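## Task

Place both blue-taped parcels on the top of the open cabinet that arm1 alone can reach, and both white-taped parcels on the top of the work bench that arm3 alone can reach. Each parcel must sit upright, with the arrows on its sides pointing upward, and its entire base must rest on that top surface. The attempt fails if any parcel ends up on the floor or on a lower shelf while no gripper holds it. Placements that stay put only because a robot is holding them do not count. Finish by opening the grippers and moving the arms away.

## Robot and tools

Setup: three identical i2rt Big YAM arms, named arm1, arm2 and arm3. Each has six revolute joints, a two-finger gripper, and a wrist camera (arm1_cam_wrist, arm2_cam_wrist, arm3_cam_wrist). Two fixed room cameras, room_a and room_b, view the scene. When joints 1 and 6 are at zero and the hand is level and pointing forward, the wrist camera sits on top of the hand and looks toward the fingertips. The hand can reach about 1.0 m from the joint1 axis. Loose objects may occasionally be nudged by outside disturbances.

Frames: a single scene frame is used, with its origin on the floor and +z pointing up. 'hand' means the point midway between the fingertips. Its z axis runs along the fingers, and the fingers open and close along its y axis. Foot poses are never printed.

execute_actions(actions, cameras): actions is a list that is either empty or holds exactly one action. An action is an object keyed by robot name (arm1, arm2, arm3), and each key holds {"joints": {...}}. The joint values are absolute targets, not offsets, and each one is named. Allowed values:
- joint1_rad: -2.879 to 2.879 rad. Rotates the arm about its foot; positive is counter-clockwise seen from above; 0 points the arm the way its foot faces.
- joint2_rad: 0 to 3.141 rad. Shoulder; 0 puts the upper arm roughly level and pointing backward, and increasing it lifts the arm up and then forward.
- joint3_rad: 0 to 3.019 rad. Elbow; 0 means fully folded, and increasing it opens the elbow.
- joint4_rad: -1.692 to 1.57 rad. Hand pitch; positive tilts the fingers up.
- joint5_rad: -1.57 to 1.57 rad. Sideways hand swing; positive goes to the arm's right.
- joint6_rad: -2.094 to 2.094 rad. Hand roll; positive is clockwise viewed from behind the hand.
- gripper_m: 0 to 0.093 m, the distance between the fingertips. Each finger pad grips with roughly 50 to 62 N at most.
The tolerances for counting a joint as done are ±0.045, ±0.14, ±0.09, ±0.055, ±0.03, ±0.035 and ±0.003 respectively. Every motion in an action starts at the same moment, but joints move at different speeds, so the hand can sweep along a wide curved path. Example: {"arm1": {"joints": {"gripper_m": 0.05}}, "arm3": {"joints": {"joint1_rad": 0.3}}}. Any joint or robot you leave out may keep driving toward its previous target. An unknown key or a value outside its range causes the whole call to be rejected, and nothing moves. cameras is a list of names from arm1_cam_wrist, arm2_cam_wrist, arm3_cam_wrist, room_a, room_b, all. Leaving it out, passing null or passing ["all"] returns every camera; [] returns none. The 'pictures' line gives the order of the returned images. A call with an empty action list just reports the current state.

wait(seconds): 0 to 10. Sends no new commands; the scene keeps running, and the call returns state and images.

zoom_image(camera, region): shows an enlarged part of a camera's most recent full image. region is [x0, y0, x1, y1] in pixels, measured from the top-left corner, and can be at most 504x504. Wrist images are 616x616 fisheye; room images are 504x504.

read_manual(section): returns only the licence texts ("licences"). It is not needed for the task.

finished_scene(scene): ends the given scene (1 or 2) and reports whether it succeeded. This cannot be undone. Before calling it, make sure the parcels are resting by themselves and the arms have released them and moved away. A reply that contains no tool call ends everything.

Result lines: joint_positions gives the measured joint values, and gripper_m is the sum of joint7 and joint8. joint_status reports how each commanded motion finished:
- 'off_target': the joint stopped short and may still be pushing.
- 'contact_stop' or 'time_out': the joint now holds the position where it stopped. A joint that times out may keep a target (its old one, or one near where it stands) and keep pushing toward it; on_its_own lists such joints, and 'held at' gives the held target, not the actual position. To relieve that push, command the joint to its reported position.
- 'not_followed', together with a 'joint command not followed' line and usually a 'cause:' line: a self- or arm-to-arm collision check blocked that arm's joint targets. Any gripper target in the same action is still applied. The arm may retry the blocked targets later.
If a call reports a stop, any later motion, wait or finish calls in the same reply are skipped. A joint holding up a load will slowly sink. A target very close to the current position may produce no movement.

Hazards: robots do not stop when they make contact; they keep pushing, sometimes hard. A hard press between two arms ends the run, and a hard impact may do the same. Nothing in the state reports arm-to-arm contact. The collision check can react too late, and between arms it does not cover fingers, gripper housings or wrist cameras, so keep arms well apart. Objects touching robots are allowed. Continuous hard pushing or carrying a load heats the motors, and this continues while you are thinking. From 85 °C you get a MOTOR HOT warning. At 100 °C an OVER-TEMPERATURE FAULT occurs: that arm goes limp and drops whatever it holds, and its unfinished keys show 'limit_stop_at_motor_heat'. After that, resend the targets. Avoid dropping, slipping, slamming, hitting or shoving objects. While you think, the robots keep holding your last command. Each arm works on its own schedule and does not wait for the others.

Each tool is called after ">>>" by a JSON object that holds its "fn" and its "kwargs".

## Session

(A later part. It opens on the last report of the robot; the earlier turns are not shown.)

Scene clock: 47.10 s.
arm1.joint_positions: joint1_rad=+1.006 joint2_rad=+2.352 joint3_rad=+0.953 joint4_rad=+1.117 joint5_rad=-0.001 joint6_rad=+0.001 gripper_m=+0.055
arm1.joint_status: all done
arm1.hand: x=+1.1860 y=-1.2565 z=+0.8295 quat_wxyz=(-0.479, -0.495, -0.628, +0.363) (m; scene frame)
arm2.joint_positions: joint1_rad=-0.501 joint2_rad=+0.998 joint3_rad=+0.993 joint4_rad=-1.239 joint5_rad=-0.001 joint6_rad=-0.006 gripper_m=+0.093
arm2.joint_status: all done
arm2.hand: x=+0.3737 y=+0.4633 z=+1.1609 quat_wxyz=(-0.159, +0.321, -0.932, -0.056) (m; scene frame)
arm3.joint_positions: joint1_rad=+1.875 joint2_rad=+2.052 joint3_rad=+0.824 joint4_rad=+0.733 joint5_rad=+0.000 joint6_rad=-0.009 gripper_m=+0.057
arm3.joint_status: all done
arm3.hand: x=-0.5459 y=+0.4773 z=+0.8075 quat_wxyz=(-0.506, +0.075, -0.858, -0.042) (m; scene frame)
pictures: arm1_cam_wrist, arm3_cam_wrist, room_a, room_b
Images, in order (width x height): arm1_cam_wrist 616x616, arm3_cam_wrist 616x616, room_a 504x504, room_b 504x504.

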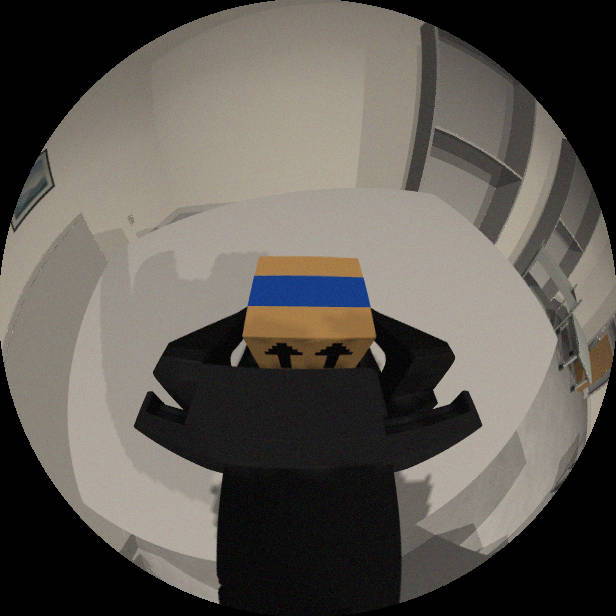

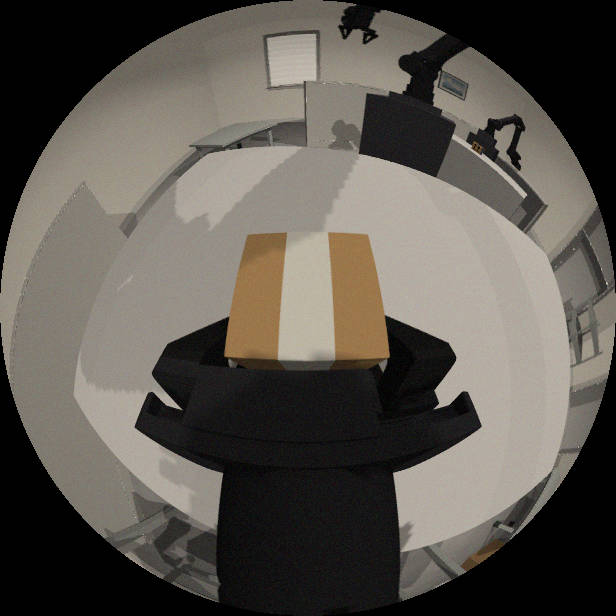

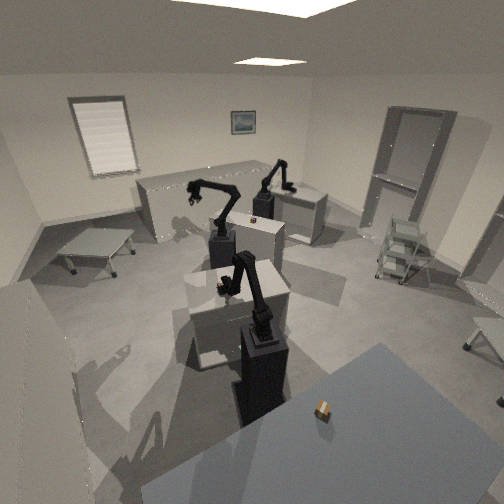

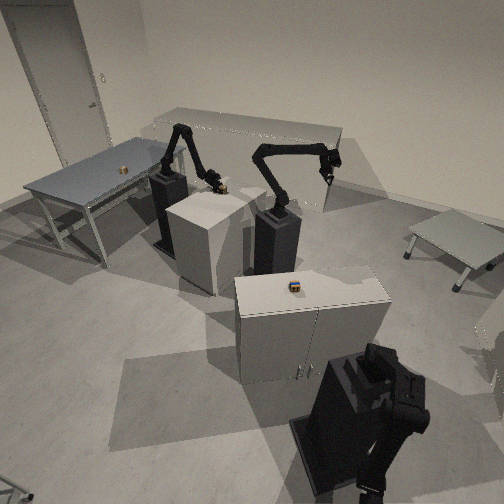

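>>> {"fn": "execute_actions", "kwargs": {"actions": [{"arm1":{"joints":{"joint2_rad":2.385,"joint4_rad":1.165}},"arm3":{"joints":{"gripper_m":0.093}}}], "cameras": ["arm1_cam_wrist"]}}

>>> {"fn": "execute_actions", "kwargs": {"actions": [{"arm3":{"joints":{"joint2_rad":1.5}}}], "cameras": []}}

>>> {"fn": "execute_actions", "kwargs": {"actions": [{"arm3":{"joints":{"joint3_rad":1.86,"joint4_rad":-1.0}},"arm1":{"joints":{"joint2_rad":2.41,"joint4_rad":1.185}}}], "cameras": ["arm1_cam_wrist"]}}

>>> {"fn": "execute_actions", "kwargs": {"actions": [{"arm3":{"joints":{"joint2_rad":2.155,"joint4_rad":-1.49}}}], "cameras": ["arm3_cam_wrist","room_a"]}}

>>> {"fn": "zoom_image", "kwargs": {"camera": "room_a", "region": [260,165,320,210]}}

Scene clock: 48.23 s.
arm1.joint_positions: joint1_rad=+1.006 joint2_rad=+2.382 joint3_rad=+0.953 joint4_rad=+1.137 joint5_rad=-0.001 joint6_rad=+0.001 gripper_m=+0.055
arm1.joint_status: all done
arm1.hand: x=+1.1849 y=-1.2511 z=+0.8157 quat_wxyz=(-0.476, -0.497, -0.630, +0.361) (m; scene frame)
arm2.joint_positions: joint1_rad=-0.501 joint2_rad=+0.998 joint3_rad=+0.993 joint4_rad=-1.239 joint5_rad=-0.001 joint6_rad=-0.006 gripper_m=+0.093
arm2.joint_status: not commanded
arm2.hand: x=+0.3737 y=+0.4633 z=+1.1609 quat_wxyz=(-0.159, +0.321, -0.932, -0.056) (m; scene frame)
arm3.joint_positions: joint1_rad=+1.878 joint2_rad=+2.052 joint3_rad=+0.824 joint4_rad=+0.733 joint5_rad=+0.000 joint6_rad=-0.009 gripper_m=+0.093
arm3.joint_status: all done
arm3.hand: x=-0.5461 y=+0.4787 z=+0.8075 quat_wxyz=(-0.506, +0.076, -0.858, -0.043) (m; scene frame)
pictures: arm1_cam_wrist
Images, in order (width x height): arm1_cam_wrist 616x616.

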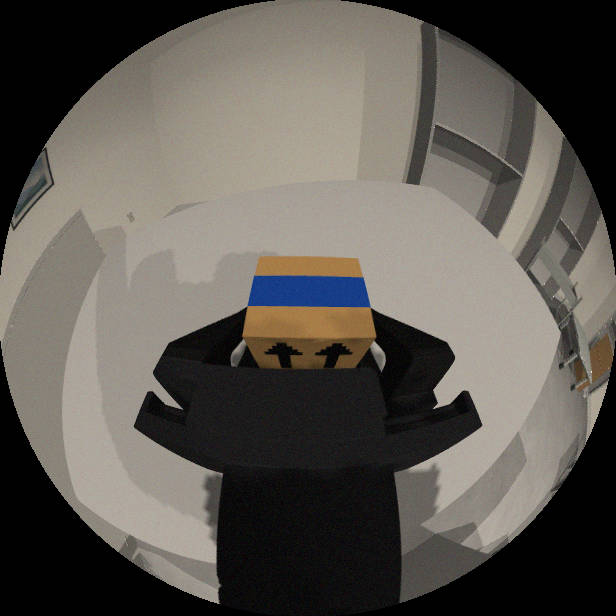

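Scene clock: 49.60 s.
arm1.joint_positions: joint1_rad=+1.006 joint2_rad=+2.382 joint3_rad=+0.953 joint4_rad=+1.137 joint5_rad=-0.001 joint6_rad=+0.001 gripper_m=+0.055
arm1.joint_status: not commanded
arm1.hand: x=+1.1849 y=-1.2511 z=+0.8157 quat_wxyz=(-0.476, -0.497, -0.630, +0.361) (m; scene frame)
arm2.joint_positions: joint1_rad=-0.501 joint2_rad=+0.998 joint3_rad=+0.993 joint4_rad=-1.239 joint5_rad=-0.001 joint6_rad=-0.006 gripper_m=+0.093
arm2.joint_status: not commanded
arm2.hand: x=+0.3737 y=+0.4633 z=+1.1609 quat_wxyz=(-0.159, +0.321, -0.932, -0.056) (m; scene frame)
arm3.joint_positions: joint1_rad=+1.878 joint2_rad=+1.492 joint3_rad=+0.824 joint4_rad=+0.726 joint5_rad=+0.000 joint6_rad=-0.009 gripper_m=+0.093
arm3.joint_status: all done
arm3.hand: x=-0.5395 y=+0.4787 z=+1.1400 quat_wxyz=(-0.721, +0.061, -0.687, -0.060) (m; scene frame)
pictures: none
No camera images: the call's "cameras" was empty. Leave "cameras" out to get every camera's image.

Scene clock: 51.53 s.
arm1.joint_positions: joint1_rad=+1.006 joint2_rad=+2.400 joint3_rad=+0.953 joint4_rad=+1.160 joint5_rad=-0.001 joint6_rad=+0.001 gripper_m=+0.055
arm1.joint_status: all done
arm1.hand: x=+1.1843 y=-1.2485 z=+0.8102 quat_wxyz=(-0.477, -0.496, -0.629, +0.362) (m; scene frame)
arm2.joint_positions: joint1_rad=-0.501 joint2_rad=+0.998 joint3_rad=+0.993 joint4_rad=-1.239 joint5_rad=-0.001 joint6_rad=-0.006 gripper_m=+0.093
arm2.joint_status: not commanded
arm2.hand: x=+0.3737 y=+0.4633 z=+1.1609 quat_wxyz=(-0.159, +0.321, -0.932, -0.056) (m; scene frame)
arm3.joint_positions: joint1_rad=+1.878 joint2_rad=+1.503 joint3_rad=+1.801 joint4_rad=-0.984 joint5_rad=+0.000 joint6_rad=-0.009 gripper_m=+0.093
arm3.joint_status: all done
arm3.hand: x=-0.5234 y=+0.4808 z=+1.3186 quat_wxyz=(-0.422, +0.080, -0.902, -0.036) (m; scene frame)
pictures: arm1_cam_wrist
Images, in order (width x height): arm1_cam_wrist 616x616.

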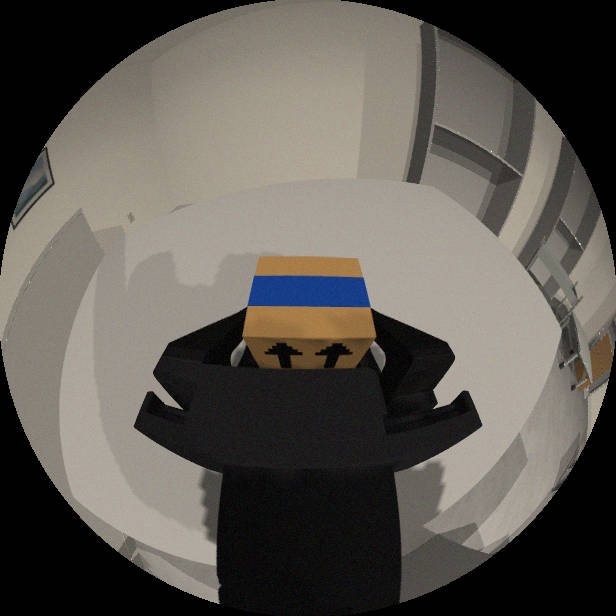

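Scene clock: 53.13 s.
arm1.joint_positions: joint1_rad=+1.006 joint2_rad=+2.400 joint3_rad=+0.953 joint4_rad=+1.160 joint5_rad=-0.001 joint6_rad=+0.001 gripper_m=+0.055
arm1.joint_status: not commanded
arm1.hand: x=+1.1843 y=-1.2485 z=+0.8102 quat_wxyz=(-0.477, -0.496, -0.629, +0.362) (m; scene frame)
arm2.joint_positions: joint1_rad=-0.501 joint2_rad=+0.998 joint3_rad=+0.993 joint4_rad=-1.239 joint5_rad=-0.001 joint6_rad=-0.006 gripper_m=+0.093
arm2.joint_status: not commanded
arm2.hand: x=+0.3737 y=+0.4633 z=+1.1609 quat_wxyz=(-0.159, +0.321, -0.932, -0.056) (m; scene frame)
arm3.joint_positions: joint1_rad=+1.878 joint2_rad=+2.176 joint3_rad=+1.834 joint4_rad=-1.473 joint5_rad=+0.000 joint6_rad=-0.009 gripper_m=+0.093
arm3.joint_status: all done
arm3.hand: x=-0.5536 y=+0.4771 z=+0.8862 quat_wxyz=(+0.126, +0.089, -0.988, +0.008) (m; scene frame)
pictures: arm3_cam_wrist, room_a
Images, in order (width x height): arm3_cam_wrist 616x616, room_a 504x504.

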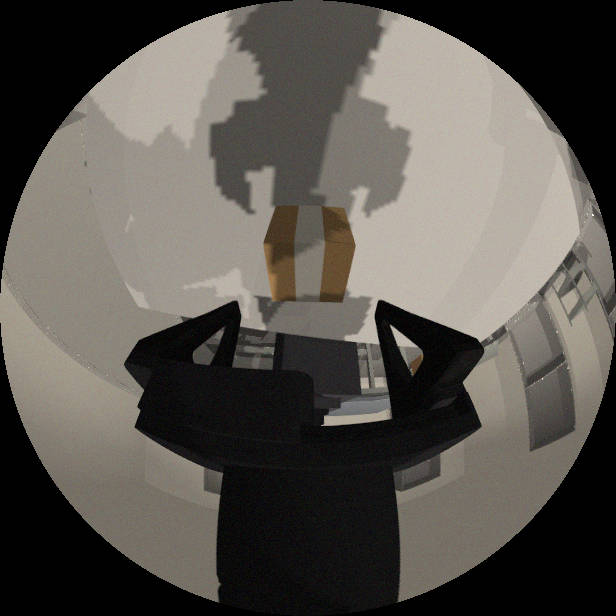

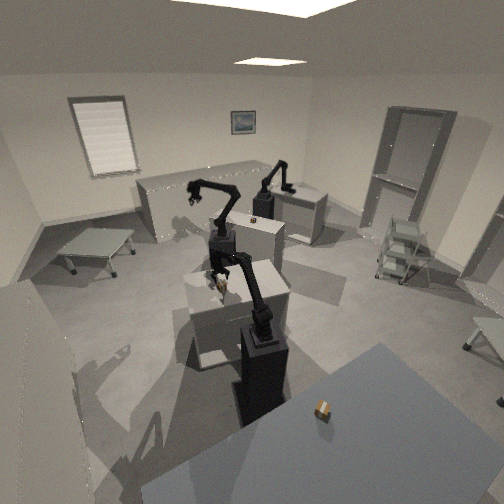

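Region (260, 165, 320, 210) of room_a's 504x504 image, scaled by 8.400, with more detail than that image has; it fills the top 378 rows of this view, and the rest is white.

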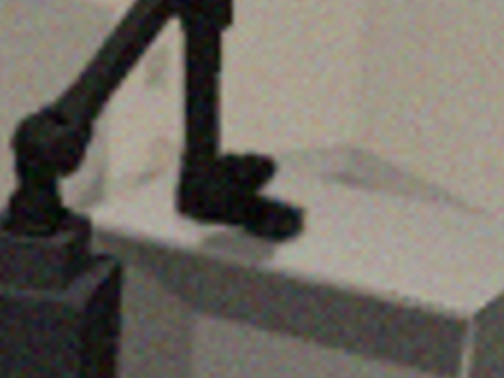

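>>> {"fn": "execute_actions", "kwargs": {"actions": [{"arm3":{"joints":{"joint1_rad":1.866,"joint2_rad":2.235,"joint3_rad":1.73,"joint4_rad":-1.285}},"arm1":{"joints":{"joint2_rad":2.45,"joint4_rad":1.2}}}], "cameras": ["arm3_cam_wrist","arm1_cam_wrist"]}}

Scene clock: 54.47 s.
arm1.joint_positions: joint1_rad=+1.006 joint2_rad=+2.414 joint3_rad=+0.954 joint4_rad=+1.193 joint5_rad=-0.001 joint6_rad=+0.001 gripper_m=+0.055
arm1.joint_status: all done
arm1.hand: x=+1.1842 y=-1.2478 z=+0.8099 quat_wxyz=(-0.484, -0.492, -0.624, +0.367) (m; scene frame)
arm2.joint_positions: joint1_rad=-0.501 joint2_rad=+0.998 joint3_rad=+0.993 joint4_rad=-1.239 joint5_rad=-0.001 joint6_rad=-0.006 gripper_m=+0.093
arm2.joint_status: not commanded
arm2.hand: x=+0.3737 y=+0.4633 z=+1.1609 quat_wxyz=(-0.159, +0.321, -0.932, -0.056) (m; scene frame)
arm3.joint_positions: joint1_rad=+1.874 joint2_rad=+2.245 joint3_rad=+1.725 joint4_rad=-1.301 joint5_rad=+0.002 joint6_rad=-0.005 gripper_m=+0.093
arm3.joint_status: all done
arm3.hand: x=-0.5658 y=+0.4727 z=+0.8054 quat_wxyz=(+0.130, +0.085, -0.988, +0.010) (m; scene frame)
pictures: arm1_cam_wrist, arm3_cam_wrist
Images, in order (width x height): arm1_cam_wrist 616x616, arm3_cam_wrist 616x616.

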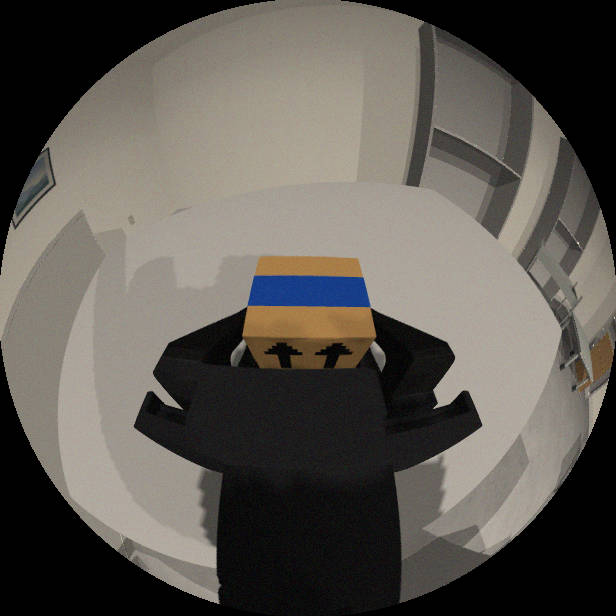

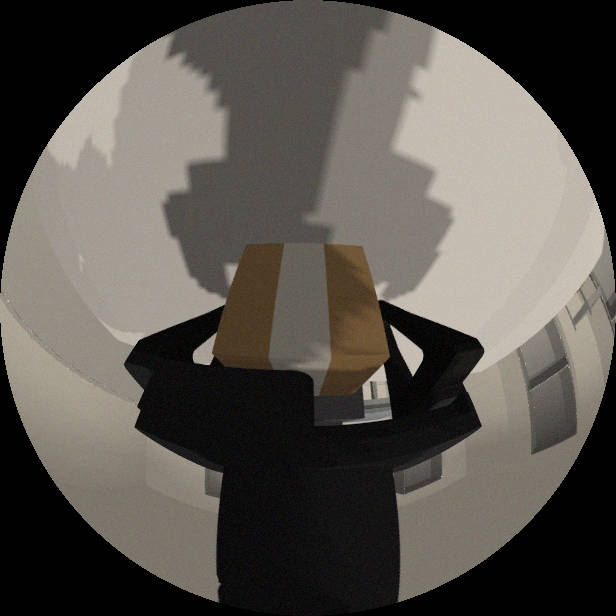

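>>> {"fn": "execute_actions", "kwargs": {"actions": [{"arm3":{"joints":{"gripper_m":0.02}},"arm1":{"joints":{"joint2_rad":2.4,"gripper_m":0.093}}}], "cameras": []}}

>>> {"fn": "execute_actions", "kwargs": {"actions": [{"arm3":{"joints":{"joint2_rad":1.6,"joint3_rad":1.5,"joint4_rad":-0.9}},"arm1":{"joints":{"joint2_rad":1.7,"joint4_rad":0.6}}}], "cameras": ["arm1_cam_wrist"]}}

>>> {"fn": "execute_actions", "kwargs": {"actions": [{"arm3":{"joints":{"joint1_rad":-0.9,"joint2_rad":1.7,"joint3_rad":1.0,"joint4_rad":0.5}},"arm1":{"joints":{"joint1_rad":-1.4,"joint2_rad":1.8,"joint3_rad":1.7,"joint4_rad":-1.2,"joint6_rad":0.25}}}], "cameras": ["arm3_cam_wrist"]}}

>>> {"fn": "execute_actions", "kwargs": {"actions": [{"arm3":{"joints":{"joint2_rad":1.93,"joint4_rad":0.75}},"arm1":{"joints":{"joint2_rad":2.18,"joint3_rad":1.76,"joint4_rad":-1.09}}}], "cameras": ["arm3_cam_wrist","arm1_cam_wrist","room_b"]}}

>>> {"fn": "zoom_image", "kwargs": {"camera": "room_b", "region": [60,130,170,210]}}

Scene clock: 55.67 s.
arm1.joint_positions: joint1_rad=+1.006 joint2_rad=+2.414 joint3_rad=+0.955 joint4_rad=+1.193 joint5_rad=-0.001 joint6_rad=+0.001 gripper_m=+0.093
arm1.joint_status: all done
arm1.hand: x=+1.1842 y=-1.2482 z=+0.8101 quat_wxyz=(-0.484, -0.492, -0.624, +0.367) (m; scene frame)
arm2.joint_positions: joint1_rad=-0.501 joint2_rad=+0.998 joint3_rad=+0.993 joint4_rad=-1.239 joint5_rad=-0.001 joint6_rad=-0.006 gripper_m=+0.093
arm2.joint_status: not commanded
arm2.hand: x=+0.3737 y=+0.4633 z=+1.1609 quat_wxyz=(-0.159, +0.321, -0.932, -0.056) (m; scene frame)
arm3.joint_positions: joint1_rad=+1.874 joint2_rad=+2.245 joint3_rad=+1.725 joint4_rad=-1.300 joint5_rad=+0.001 joint6_rad=-0.005 gripper_m=+0.057
arm3.joint_status: gripper_m off_target (ended at +0.057, target +0.020)
arm3.hand: x=-0.5655 y=+0.4728 z=+0.8054 quat_wxyz=(+0.129, +0.085, -0.988, +0.010) (m; scene frame)
pictures: none
No camera images: the call's "cameras" was empty. Leave "cameras" out to get every camera's image.

Scene clock: 57.33 s.
arm1.joint_positions: joint1_rad=+1.006 joint2_rad=+1.690 joint3_rad=+0.955 joint4_rad=+0.612 joint5_rad=-0.001 joint6_rad=+0.001 gripper_m=+0.093
arm1.joint_status: all done
arm1.hand: x=+1.1869 y=-1.2803 z=+1.1344 quat_wxyz=(-0.527, -0.465, -0.588, +0.401) (m; scene frame)
arm2.joint_positions: joint1_rad=-0.501 joint2_rad=+0.998 joint3_rad=+0.993 joint4_rad=-1.239 joint5_rad=-0.001 joint6_rad=-0.006 gripper_m=+0.093
arm2.joint_status: not commanded
arm2.hand: x=+0.3737 y=+0.4633 z=+1.1609 quat_wxyz=(-0.159, +0.321, -0.932, -0.056) (m; scene frame)
arm3.joint_positions: joint1_rad=+1.874 joint2_rad=+1.614 joint3_rad=+1.482 joint4_rad=-0.918 joint5_rad=+0.001 joint6_rad=-0.005 gripper_m=+0.057
arm3.joint_status: all done
arm3.hand: x=-0.5377 y=+0.4765 z=+1.0916 quat_wxyz=(-0.252, +0.082, -0.964, -0.021) (m; scene frame)
pictures: arm1_cam_wrist
Images, in order (width x height): arm1_cam_wrist 616x616.

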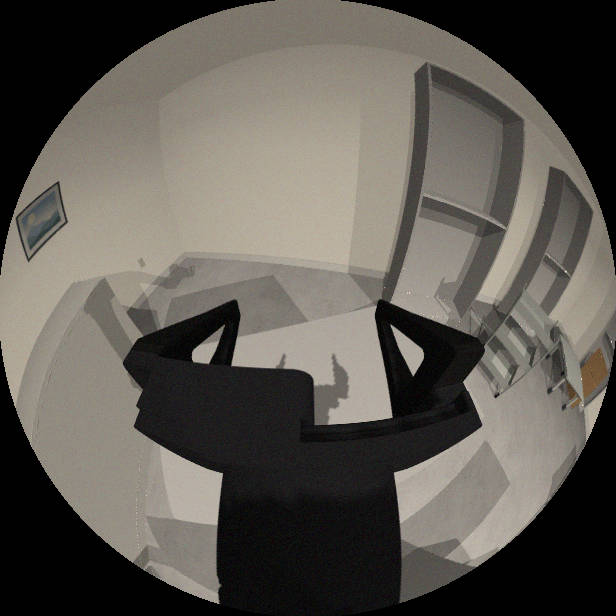

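Scene clock: 59.77 s.
arm1.joint_positions: joint1_rad=-1.406 joint2_rad=+1.824 joint3_rad=+1.671 joint4_rad=-1.187 joint5_rad=+0.001 joint6_rad=+0.243 gripper_m=+0.093
arm1.joint_status: all done
arm1.hand: x=+0.5145 y=-0.2941 z=+1.0977 quat_wxyz=(+0.025, -0.909, +0.403, +0.106) (m; scene frame)
arm2.joint_positions: joint1_rad=-0.501 joint2_rad=+0.998 joint3_rad=+0.993 joint4_rad=-1.239 joint5_rad=-0.001 joint6_rad=-0.006 gripper_m=+0.093
arm2.joint_status: not commanded
arm2.hand: x=+0.3737 y=+0.4633 z=+1.1609 quat_wxyz=(-0.159, +0.321, -0.932, -0.056) (m; scene frame)
arm3.joint_positions: joint1_rad=-0.907 joint2_rad=+1.736 joint3_rad=+1.002 joint4_rad=+0.466 joint5_rad=+0.001 joint6_rad=-0.005 gripper_m=+0.057
arm3.joint_status: all done
arm3.hand: x=-1.7183 y=+0.0393 z=+1.0333 quat_wxyz=(-0.154, -0.764, -0.210, +0.590) (m; scene frame)
pictures: arm3_cam_wrist
Images, in order (width x height): arm3_cam_wrist 616x616.

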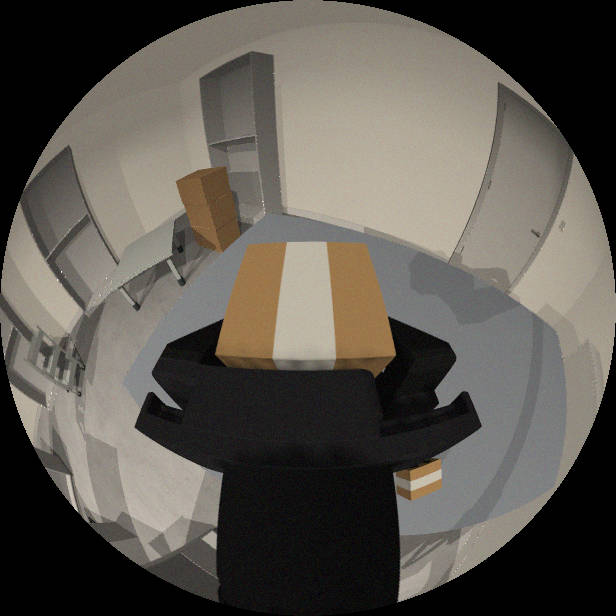

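Scene clock: 61.23 s.
arm1.joint_positions: joint1_rad=-1.406 joint2_rad=+2.204 joint3_rad=+1.728 joint4_rad=-1.099 joint5_rad=+0.001 joint6_rad=+0.243 gripper_m=+0.093
arm1.joint_status: all done
arm1.hand: x=+0.4986 y=-0.2805 z=+0.8898 quat_wxyz=(+0.005, -0.914, +0.406, -0.009) (m; scene frame)
arm2.joint_positions: joint1_rad=-0.501 joint2_rad=+0.998 joint3_rad=+0.993 joint4_rad=-1.239 joint5_rad=-0.001 joint6_rad=-0.006 gripper_m=+0.093
arm2.joint_status: not commanded
arm2.hand: x=+0.3737 y=+0.4633 z=+1.1609 quat_wxyz=(-0.159, +0.321, -0.932, -0.056) (m; scene frame)
arm3.joint_positions: joint1_rad=-0.907 joint2_rad=+1.961 joint3_rad=+0.986 joint4_rad=+0.715 joint5_rad=+0.001 joint6_rad=-0.005 gripper_m=+0.057
arm3.joint_status: all done
arm3.hand: x=-1.7270 y=+0.0350 z=+0.9365 quat_wxyz=(-0.155, -0.762, -0.209, +0.593) (m; scene frame)
pictures: arm1_cam_wrist, arm3_cam_wrist, room_b
Images, in order (width x height): arm1_cam_wrist 616x616, arm3_cam_wrist 616x616, room_b 504x504.

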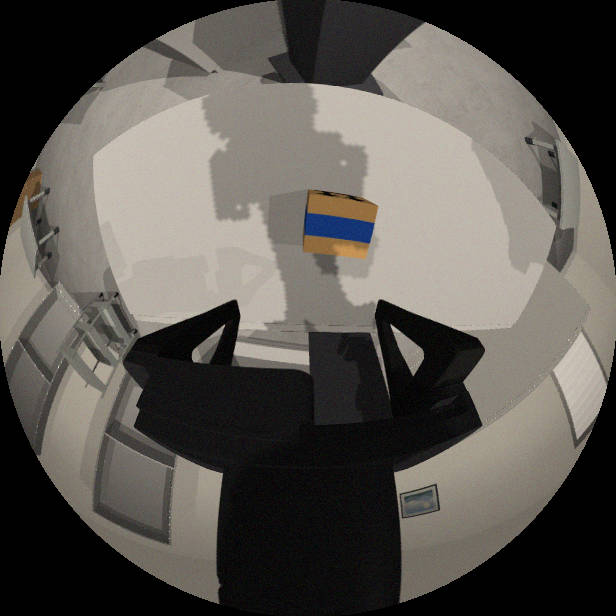

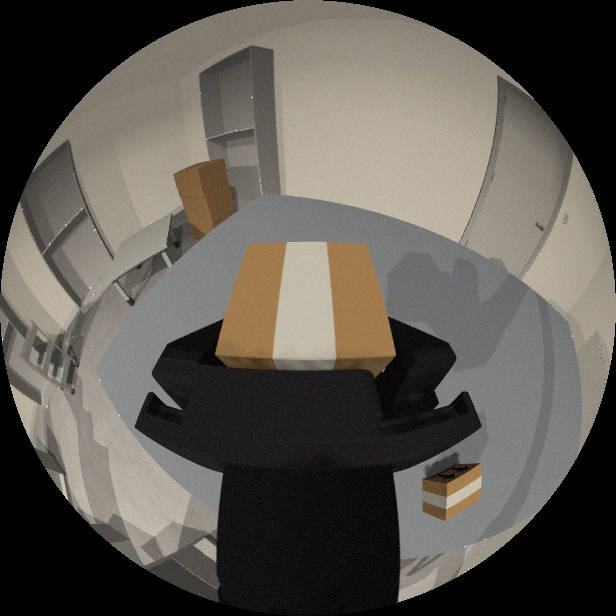

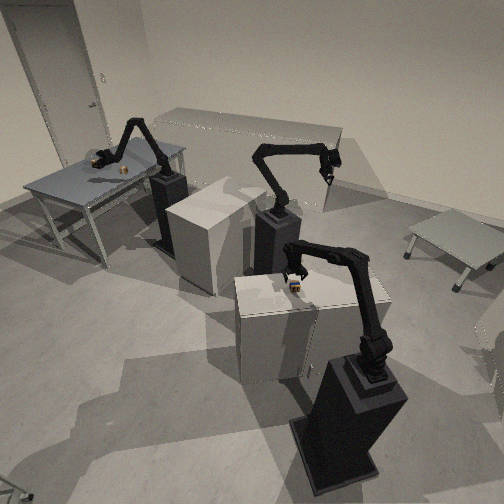

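Region (60, 130, 170, 210) of room_b's 504x504 image, scaled by 4.582, with more detail than that image has; it fills the top 367 rows of this view, and the rest is white.

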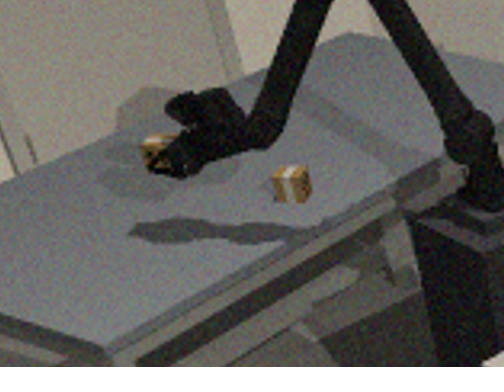

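>>> {"fn": "execute_actions", "kwargs": {"actions": [{"arm3":{"joints":{"joint2_rad":2.13,"joint4_rad":0.95}},"arm1":{"joints":{"joint1_rad":-1.457,"joint2_rad":2.255,"joint3_rad":1.8,"joint4_rad":-1.04,"joint6_rad":0.33}}}], "cameras": ["arm1_cam_wrist","room_b"]}}

>>> {"fn": "zoom_image", "kwargs": {"camera": "room_b", "region": [60,130,170,210]}}

Scene clock: 62.60 s.
arm1.joint_positions: joint1_rad=-1.463 joint2_rad=+2.250 joint3_rad=+1.758 joint4_rad=-1.052 joint5_rad=+0.001 joint6_rad=+0.321 gripper_m=+0.093
arm1.joint_status: all done
arm1.hand: x=+0.5070 y=-0.2404 z=+0.8720 quat_wxyz=(+0.008, -0.884, +0.467, +0.007) (m; scene frame)
arm2.joint_positions: joint1_rad=-0.501 joint2_rad=+0.998 joint3_rad=+0.993 joint4_rad=-1.239 joint5_rad=-0.001 joint6_rad=-0.006 gripper_m=+0.093
arm2.joint_status: not commanded
arm2.hand: x=+0.3737 y=+0.4633 z=+1.1609 quat_wxyz=(-0.159, +0.321, -0.932, -0.056) (m; scene frame)
arm3.joint_positions: joint1_rad=-0.907 joint2_rad=+2.161 joint3_rad=+0.986 joint4_rad=+0.915 joint5_rad=+0.001 joint6_rad=-0.005 gripper_m=+0.057
arm3.joint_status: all done
arm3.hand: x=-1.7222 y=+0.0385 z=+0.8532 quat_wxyz=(-0.155, -0.762, -0.209, +0.593) (m; scene frame)
pictures: arm1_cam_wrist, room_b
Images, in order (width x height): arm1_cam_wrist 616x616, room_b 504x504.

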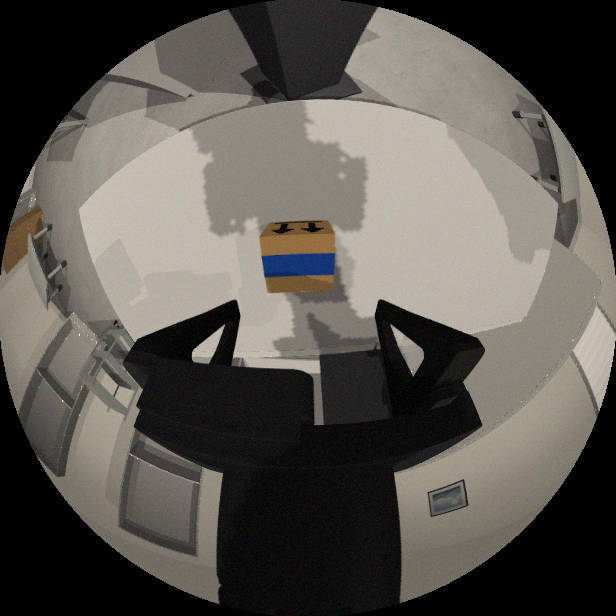

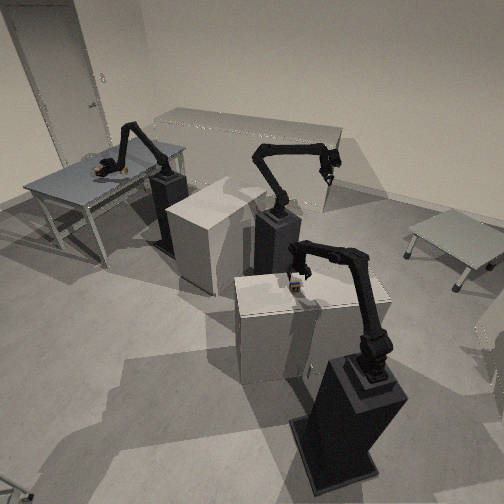

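Region (60, 130, 170, 210) of room_b's 504x504 image, scaled by 4.582, with more detail than that image has; it fills the top 367 rows of this view, and the rest is white.

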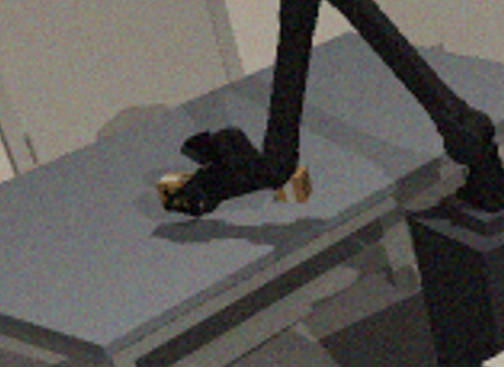

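>>> {"fn": "execute_actions", "kwargs": {"actions": [{"arm3":{"joints":{"joint2_rad":2.225,"joint4_rad":1.02}},"arm1":{"joints":{"joint1_rad":-1.445,"joint2_rad":2.36,"joint4_rad":-0.935}}}], "cameras": ["arm1_cam_wrist","room_b"]}}

>>> {"fn": "execute_actions", "kwargs": {"actions": [{"arm3":{"joints":{"joint2_rad":2.265,"joint4_rad":1.045}},"arm1":{"joints":{"gripper_m":0.03}}}], "cameras": ["arm1_cam_wrist","room_b"]}}

>>> {"fn": "zoom_image", "kwargs": {"camera": "room_b", "region": [60,130,170,210]}}

Scene clock: 64.07 s.
arm1.joint_positions: joint1_rad=-1.450 joint2_rad=+2.378 joint3_rad=+1.766 joint4_rad=-0.949 joint5_rad=+0.001 joint6_rad=+0.321 gripper_m=+0.093
arm1.joint_status: all done
arm1.hand: x=+0.5016 y=-0.2464 z=+0.7930 quat_wxyz=(+0.006, -0.887, +0.461, -0.001) (m; scene frame)
arm2.joint_positions: joint1_rad=-0.501 joint2_rad=+0.998 joint3_rad=+0.993 joint4_rad=-1.239 joint5_rad=-0.001 joint6_rad=-0.006 gripper_m=+0.093
arm2.joint_status: not commanded
arm2.hand: x=+0.3737 y=+0.4633 z=+1.1609 quat_wxyz=(-0.159, +0.321, -0.932, -0.056) (m; scene frame)
arm3.joint_positions: joint1_rad=-0.907 joint2_rad=+2.236 joint3_rad=+0.986 joint4_rad=+0.986 joint5_rad=+0.001 joint6_rad=-0.005 gripper_m=+0.057
arm3.joint_status: all done
arm3.hand: x=-1.7163 y=+0.0421 z=+0.8209 quat_wxyz=(-0.155, -0.763, -0.210, +0.591) (m; scene frame)
pictures: arm1_cam_wrist, room_b
Images, in order (width x height): arm1_cam_wrist 616x616, room_b 504x504.

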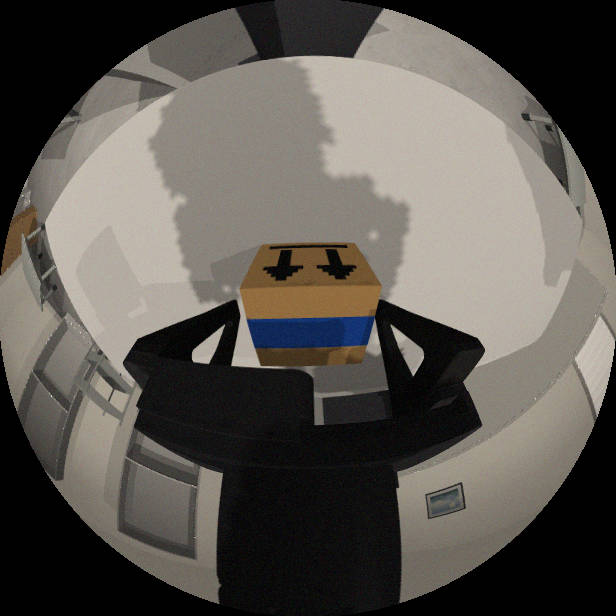

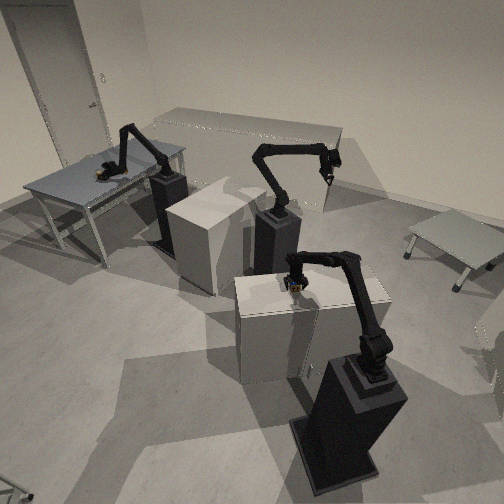

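Scene clock: 64.80 s.
arm1.joint_positions: joint1_rad=-1.450 joint2_rad=+2.378 joint3_rad=+1.766 joint4_rad=-0.949 joint5_rad=+0.001 joint6_rad=+0.322 gripper_m=+0.055
arm1.joint_status: gripper_m off_target (ended at +0.055, target +0.030)
arm1.hand: x=+0.5016 y=-0.2464 z=+0.7930 quat_wxyz=(+0.006, -0.887, +0.461, -0.001) (m; scene frame)
arm2.joint_positions: joint1_rad=-0.501 joint2_rad=+0.998 joint3_rad=+0.993 joint4_rad=-1.239 joint5_rad=-0.001 joint6_rad=-0.006 gripper_m=+0.093
arm2.joint_status: not commanded
arm2.hand: x=+0.3737 y=+0.4633 z=+1.1609 quat_wxyz=(-0.159, +0.321, -0.932, -0.056) (m; scene frame)
arm3.joint_positions: joint1_rad=-0.907 joint2_rad=+2.265 joint3_rad=+0.986 joint4_rad=+1.010 joint5_rad=+0.001 joint6_rad=-0.005 gripper_m=+0.057
arm3.joint_status: all done
arm3.hand: x=-1.7134 y=+0.0439 z=+0.8080 quat_wxyz=(-0.154, -0.764, -0.210, +0.590) (m; scene frame)
pictures: arm1_cam_wrist, room_b
Images, in order (width x height): arm1_cam_wrist 616x616, room_b 504x504.

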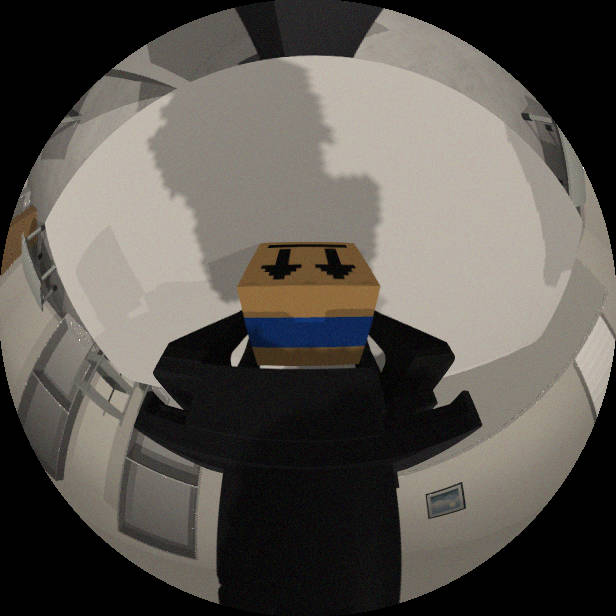

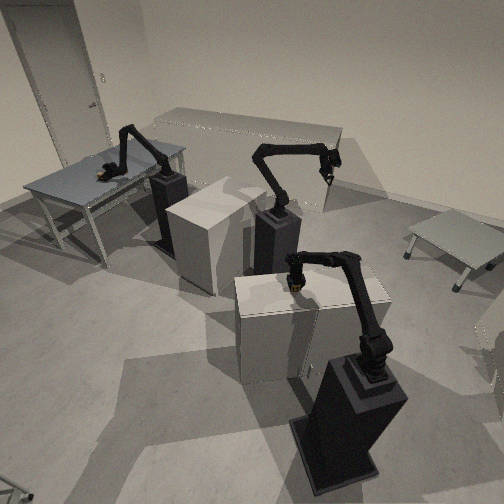

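Region (60, 130, 170, 210) of room_b's 504x504 image, scaled by 4.582, with more detail than that image has; it fills the top 367 rows of this view, and the rest is white.

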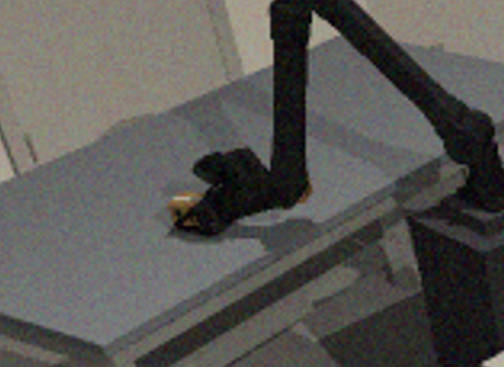

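>>> {"fn": "execute_actions", "kwargs": {"actions": [{"arm3":{"joints":{"joint2_rad":2.295}},"arm1":{"joints":{"joint2_rad":2.0,"joint4_rad":-1.3}}}], "cameras": ["arm3_cam_wrist"]}}

>>> {"fn": "execute_actions", "kwargs": {"actions": [{"arm1":{"joints":{"joint1_rad":0.78,"joint6_rad":0}}}], "cameras": ["arm1_cam_wrist"]}}

Scene clock: 66.63 s.
arm1.joint_positions: joint1_rad=-1.450 joint2_rad=+2.010 joint3_rad=+1.784 joint4_rad=-1.287 joint5_rad=+0.001 joint6_rad=+0.322 gripper_m=+0.055
arm1.joint_status: all done
arm1.hand: x=+0.5194 y=-0.2631 z=+1.0290 quat_wxyz=(+0.010, -0.887, +0.461, +0.022) (m; scene frame)
arm2.joint_positions: joint1_rad=-0.501 joint2_rad=+0.998 joint3_rad=+0.993 joint4_rad=-1.239 joint5_rad=-0.001 joint6_rad=-0.006 gripper_m=+0.093
arm2.joint_status: not commanded
arm2.hand: x=+0.3737 y=+0.4633 z=+1.1609 quat_wxyz=(-0.159, +0.321, -0.932, -0.056) (m; scene frame)
arm3.joint_positions: joint1_rad=-0.907 joint2_rad=+2.288 joint3_rad=+0.986 joint4_rad=+1.018 joint5_rad=+0.001 joint6_rad=-0.008 gripper_m=+0.057
arm3.joint_status: all done
arm3.hand: x=-1.7101 y=+0.0457 z=+0.7953 quat_wxyz=(-0.152, -0.769, -0.212, +0.584) (m; scene frame)
pictures: arm3_cam_wrist
Images, in order (width x height): arm3_cam_wrist 616x616.

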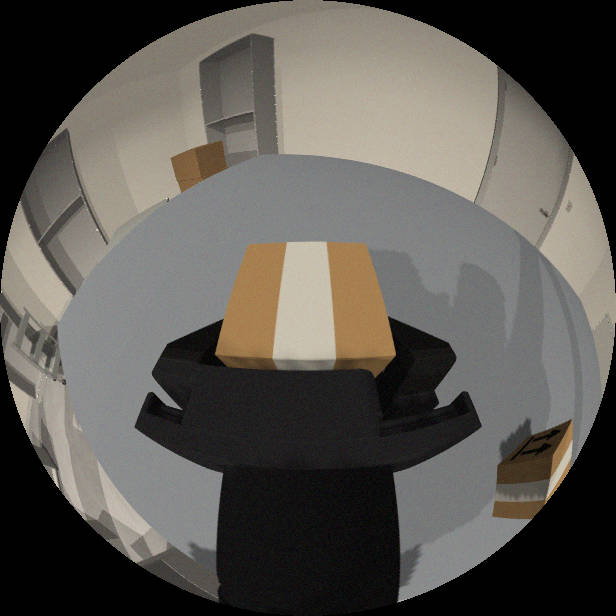

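Scene clock: 69.03 s.
arm1.joint_positions: joint1_rad=+0.783 joint2_rad=+2.010 joint3_rad=+1.784 joint4_rad=-1.287 joint5_rad=-0.001 joint6_rad=+0.006 gripper_m=+0.055
arm1.joint_status: all done
arm1.hand: x=+1.0421 y=-1.2688 z=+1.0340 quat_wxyz=(-0.026, -0.700, -0.713, +0.013) (m; scene frame)
arm2.joint_positions: joint1_rad=-0.501 joint2_rad=+0.998 joint3_rad=+0.993 joint4_rad=-1.239 joint5_rad=-0.001 joint6_rad=-0.006 gripper_m=+0.093
arm2.joint_status: not commanded
arm2.hand: x=+0.3737 y=+0.4633 z=+1.1609 quat_wxyz=(-0.159, +0.321, -0.932, -0.056) (m; scene frame)
arm3.joint_positions: joint1_rad=-0.907 joint2_rad=+2.288 joint3_rad=+0.986 joint4_rad=+1.018 joint5_rad=+0.001 joint6_rad=-0.008 gripper_m=+0.057
arm3.joint_status: not commanded
arm3.hand: x=-1.7101 y=+0.0457 z=+0.7953 quat_wxyz=(-0.152, -0.769, -0.212, +0.584) (m; scene frame)
pictures: arm1_cam_wrist
Images, in order (width x height): arm1_cam_wrist 616x616.

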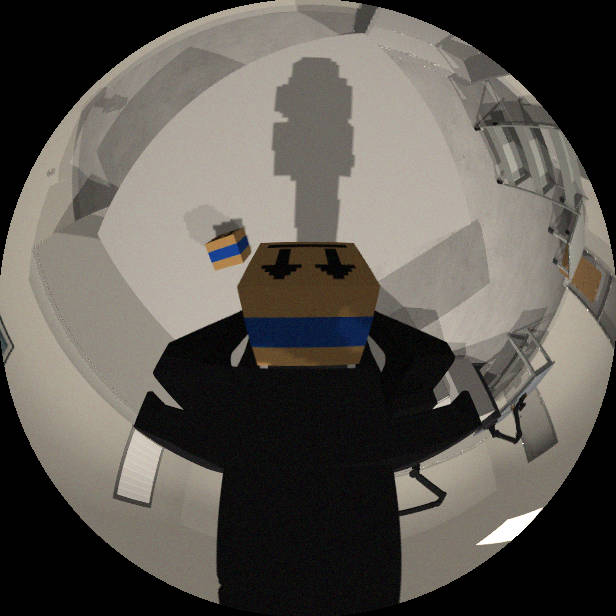

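>>> {"fn": "execute_actions", "kwargs": {"actions": [{"arm3":{"joints":{"gripper_m":0.093}},"arm1":{"joints":{"joint2_rad":2.325,"joint4_rad":-0.97}}}], "cameras": []}}

>>> {"fn": "execute_actions", "kwargs": {"actions": [{"arm3":{"joints":{"joint2_rad":1.6,"joint4_rad":0.4}},"arm1":{"joints":{"joint2_rad":2.375}}}], "cameras": ["arm1_cam_wrist","room_b"]}}

>>> {"fn": "zoom_image", "kwargs": {"camera": "room_b", "region": [80,155,140,195]}}

Scene clock: 70.50 s.
arm1.joint_positions: joint1_rad=+0.783 joint2_rad=+2.360 joint3_rad=+1.780 joint4_rad=-0.984 joint5_rad=+0.000 joint6_rad=+0.006 gripper_m=+0.055
arm1.joint_status: all done
arm1.hand: x=+1.0461 y=-1.2968 z=+0.8143 quat_wxyz=(-0.007, -0.700, -0.714, -0.005) (m; scene frame)
arm2.joint_positions: joint1_rad=-0.501 joint2_rad=+0.998 joint3_rad=+0.993 joint4_rad=-1.239 joint5_rad=-0.001 joint6_rad=-0.006 gripper_m=+0.093
arm2.joint_status: not commanded
arm2.hand: x=+0.3737 y=+0.4633 z=+1.1609 quat_wxyz=(-0.159, +0.321, -0.932, -0.056) (m; scene frame)
arm3.joint_positions: joint1_rad=-0.907 joint2_rad=+2.288 joint3_rad=+0.986 joint4_rad=+1.018 joint5_rad=+0.001 joint6_rad=-0.008 gripper_m=+0.093
arm3.joint_status: all done
arm3.hand: x=-1.7101 y=+0.0457 z=+0.7953 quat_wxyz=(-0.152, -0.769, -0.212, +0.584) (m; scene frame)
pictures: none
No camera images: the call's "cameras" was empty. Leave "cameras" out to get every camera's image.

Scene clock: 71.93 s.
arm1.joint_positions: joint1_rad=+0.783 joint2_rad=+2.365 joint3_rad=+1.780 joint4_rad=-0.984 joint5_rad=+0.000 joint6_rad=+0.006 gripper_m=+0.055
arm1.joint_status: all done
arm1.hand: x=+1.0462 y=-1.2957 z=+0.8111 quat_wxyz=(-0.005, -0.700, -0.714, -0.006) (m; scene frame)
arm2.joint_positions: joint1_rad=-0.501 joint2_rad=+0.998 joint3_rad=+0.993 joint4_rad=-1.239 joint5_rad=-0.001 joint6_rad=-0.006 gripper_m=+0.093
arm2.joint_status: not commanded
arm2.hand: x=+0.3737 y=+0.4633 z=+1.1609 quat_wxyz=(-0.159, +0.321, -0.932, -0.056) (m; scene frame)
arm3.joint_positions: joint1_rad=-0.907 joint2_rad=+1.592 joint3_rad=+0.986 joint4_rad=+0.416 joint5_rad=+0.001 joint6_rad=-0.008 gripper_m=+0.093
arm3.joint_status: all done
arm3.hand: x=-1.7013 y=+0.0483 z=+1.1046 quat_wxyz=(-0.161, -0.741, -0.205, +0.619) (m; scene frame)
pictures: arm1_cam_wrist, room_b
Images, in order (width x height): arm1_cam_wrist 616x616, room_b 504x504.

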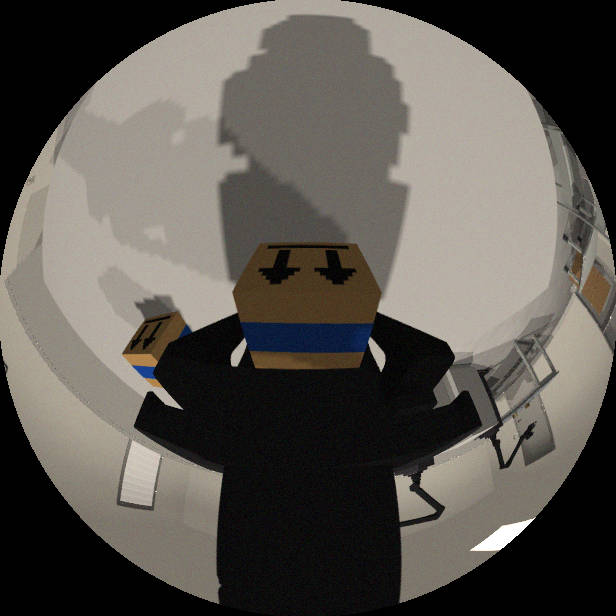

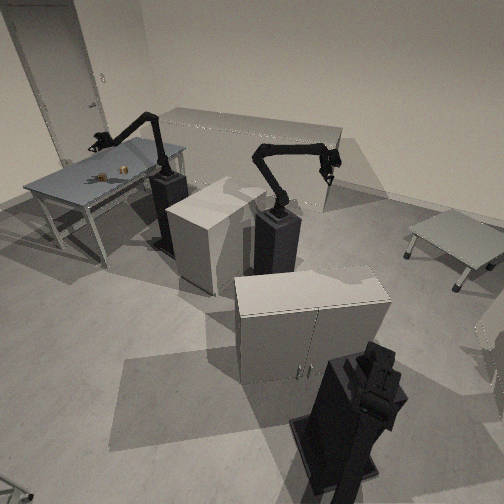

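Region (80, 155, 140, 195) of room_b's 504x504 image, scaled by 8.400, with more detail than that image has.

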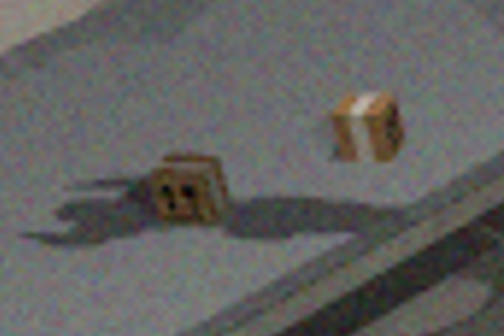

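>>> {"fn": "execute_actions", "kwargs": {"actions": [{"arm1":{"joints":{"gripper_m":0.093}}}], "cameras": []}}

>>> {"fn": "execute_actions", "kwargs": {"actions": [{"arm3":{"joints":{"joint1_rad":-0.7,"joint2_rad":1.5,"joint3_rad":1.4,"joint4_rad":-1.0}},"arm1":{"joints":{"joint2_rad":1.8,"joint4_rad":-1.4}}}], "cameras": ["arm1_cam_wrist","arm3_cam_wrist"]}}

Scene clock: 72.77 s.
arm1.joint_positions: joint1_rad=+0.783 joint2_rad=+2.365 joint3_rad=+1.780 joint4_rad=-0.984 joint5_rad=+0.000 joint6_rad=+0.006 gripper_m=+0.093
arm1.joint_status: all done
arm1.hand: x=+1.0462 y=-1.2957 z=+0.8111 quat_wxyz=(-0.005, -0.700, -0.714, -0.006) (m; scene frame)
arm2.joint_positions: joint1_rad=-0.501 joint2_rad=+0.998 joint3_rad=+0.993 joint4_rad=-1.239 joint5_rad=-0.001 joint6_rad=-0.006 gripper_m=+0.093
arm2.joint_status: not commanded
arm2.hand: x=+0.3737 y=+0.4633 z=+1.1609 quat_wxyz=(-0.159, +0.321, -0.932, -0.056) (m; scene frame)
arm3.joint_positions: joint1_rad=-0.907 joint2_rad=+1.592 joint3_rad=+0.986 joint4_rad=+0.416 joint5_rad=+0.001 joint6_rad=-0.008 gripper_m=+0.093
arm3.joint_status: not commanded
arm3.hand: x=-1.7013 y=+0.0483 z=+1.1046 quat_wxyz=(-0.161, -0.741, -0.205, +0.619) (m; scene frame)
pictures: none
No camera images: the call's "cameras" was empty. Leave "cameras" out to get every camera's image.

Scene clock: 74.53 s.
arm1.joint_positions: joint1_rad=+0.783 joint2_rad=+1.813 joint3_rad=+1.786 joint4_rad=-1.387 joint5_rad=+0.000 joint6_rad=+0.006 gripper_m=+0.093
arm1.joint_status: all done
arm1.hand: x=+1.0392 y=-1.2373 z=+1.1491 quat_wxyz=(-0.061, -0.698, -0.712, +0.047) (m; scene frame)
arm2.joint_positions: joint1_rad=-0.501 joint2_rad=+0.998 joint3_rad=+0.993 joint4_rad=-1.239 joint5_rad=-0.001 joint6_rad=-0.006 gripper_m=+0.093
arm2.joint_status: not commanded
arm2.hand: x=+0.3737 y=+0.4633 z=+1.1609 quat_wxyz=(-0.159, +0.321, -0.932, -0.056) (m; scene frame)
arm3.joint_positions: joint1_rad=-0.693 joint2_rad=+1.499 joint3_rad=+1.366 joint4_rad=-0.984 joint5_rad=-0.001 joint6_rad=-0.008 gripper_m=+0.093
arm3.joint_status: all done
arm3.hand: x=-1.5417 y=+0.0065 z=+1.1010 quat_wxyz=(-0.078, -0.906, -0.357, +0.215) (m; scene frame)
pictures: arm1_cam_wrist, arm3_cam_wrist
Images, in order (width x height): arm1_cam_wrist 616x616, arm3_cam_wrist 616x616.

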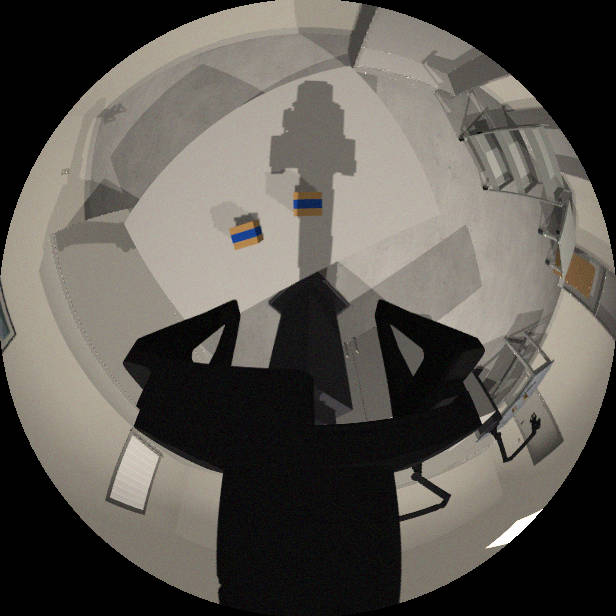

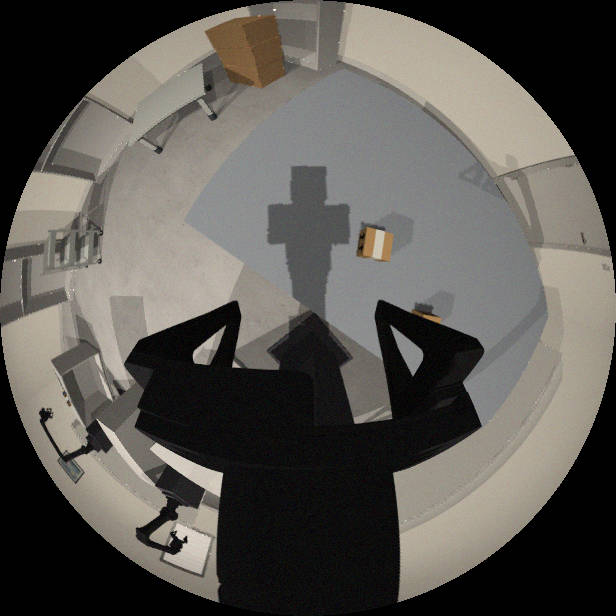

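>>> {"fn": "zoom_image", "kwargs": {"camera": "arm3_cam_wrist", "region": [345,220,405,270]}}

Region (345, 220, 405, 270) of arm3_cam_wrist's 616x616 image, scaled by 8.400, with more detail than that image has.

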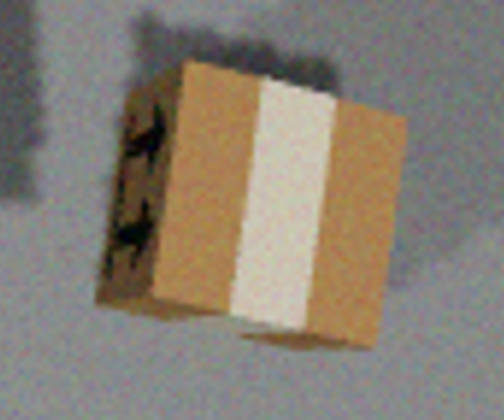

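>>> {"fn": "finished_scene", "kwargs": {"scene": 1}}

The scene is finished: the task was done.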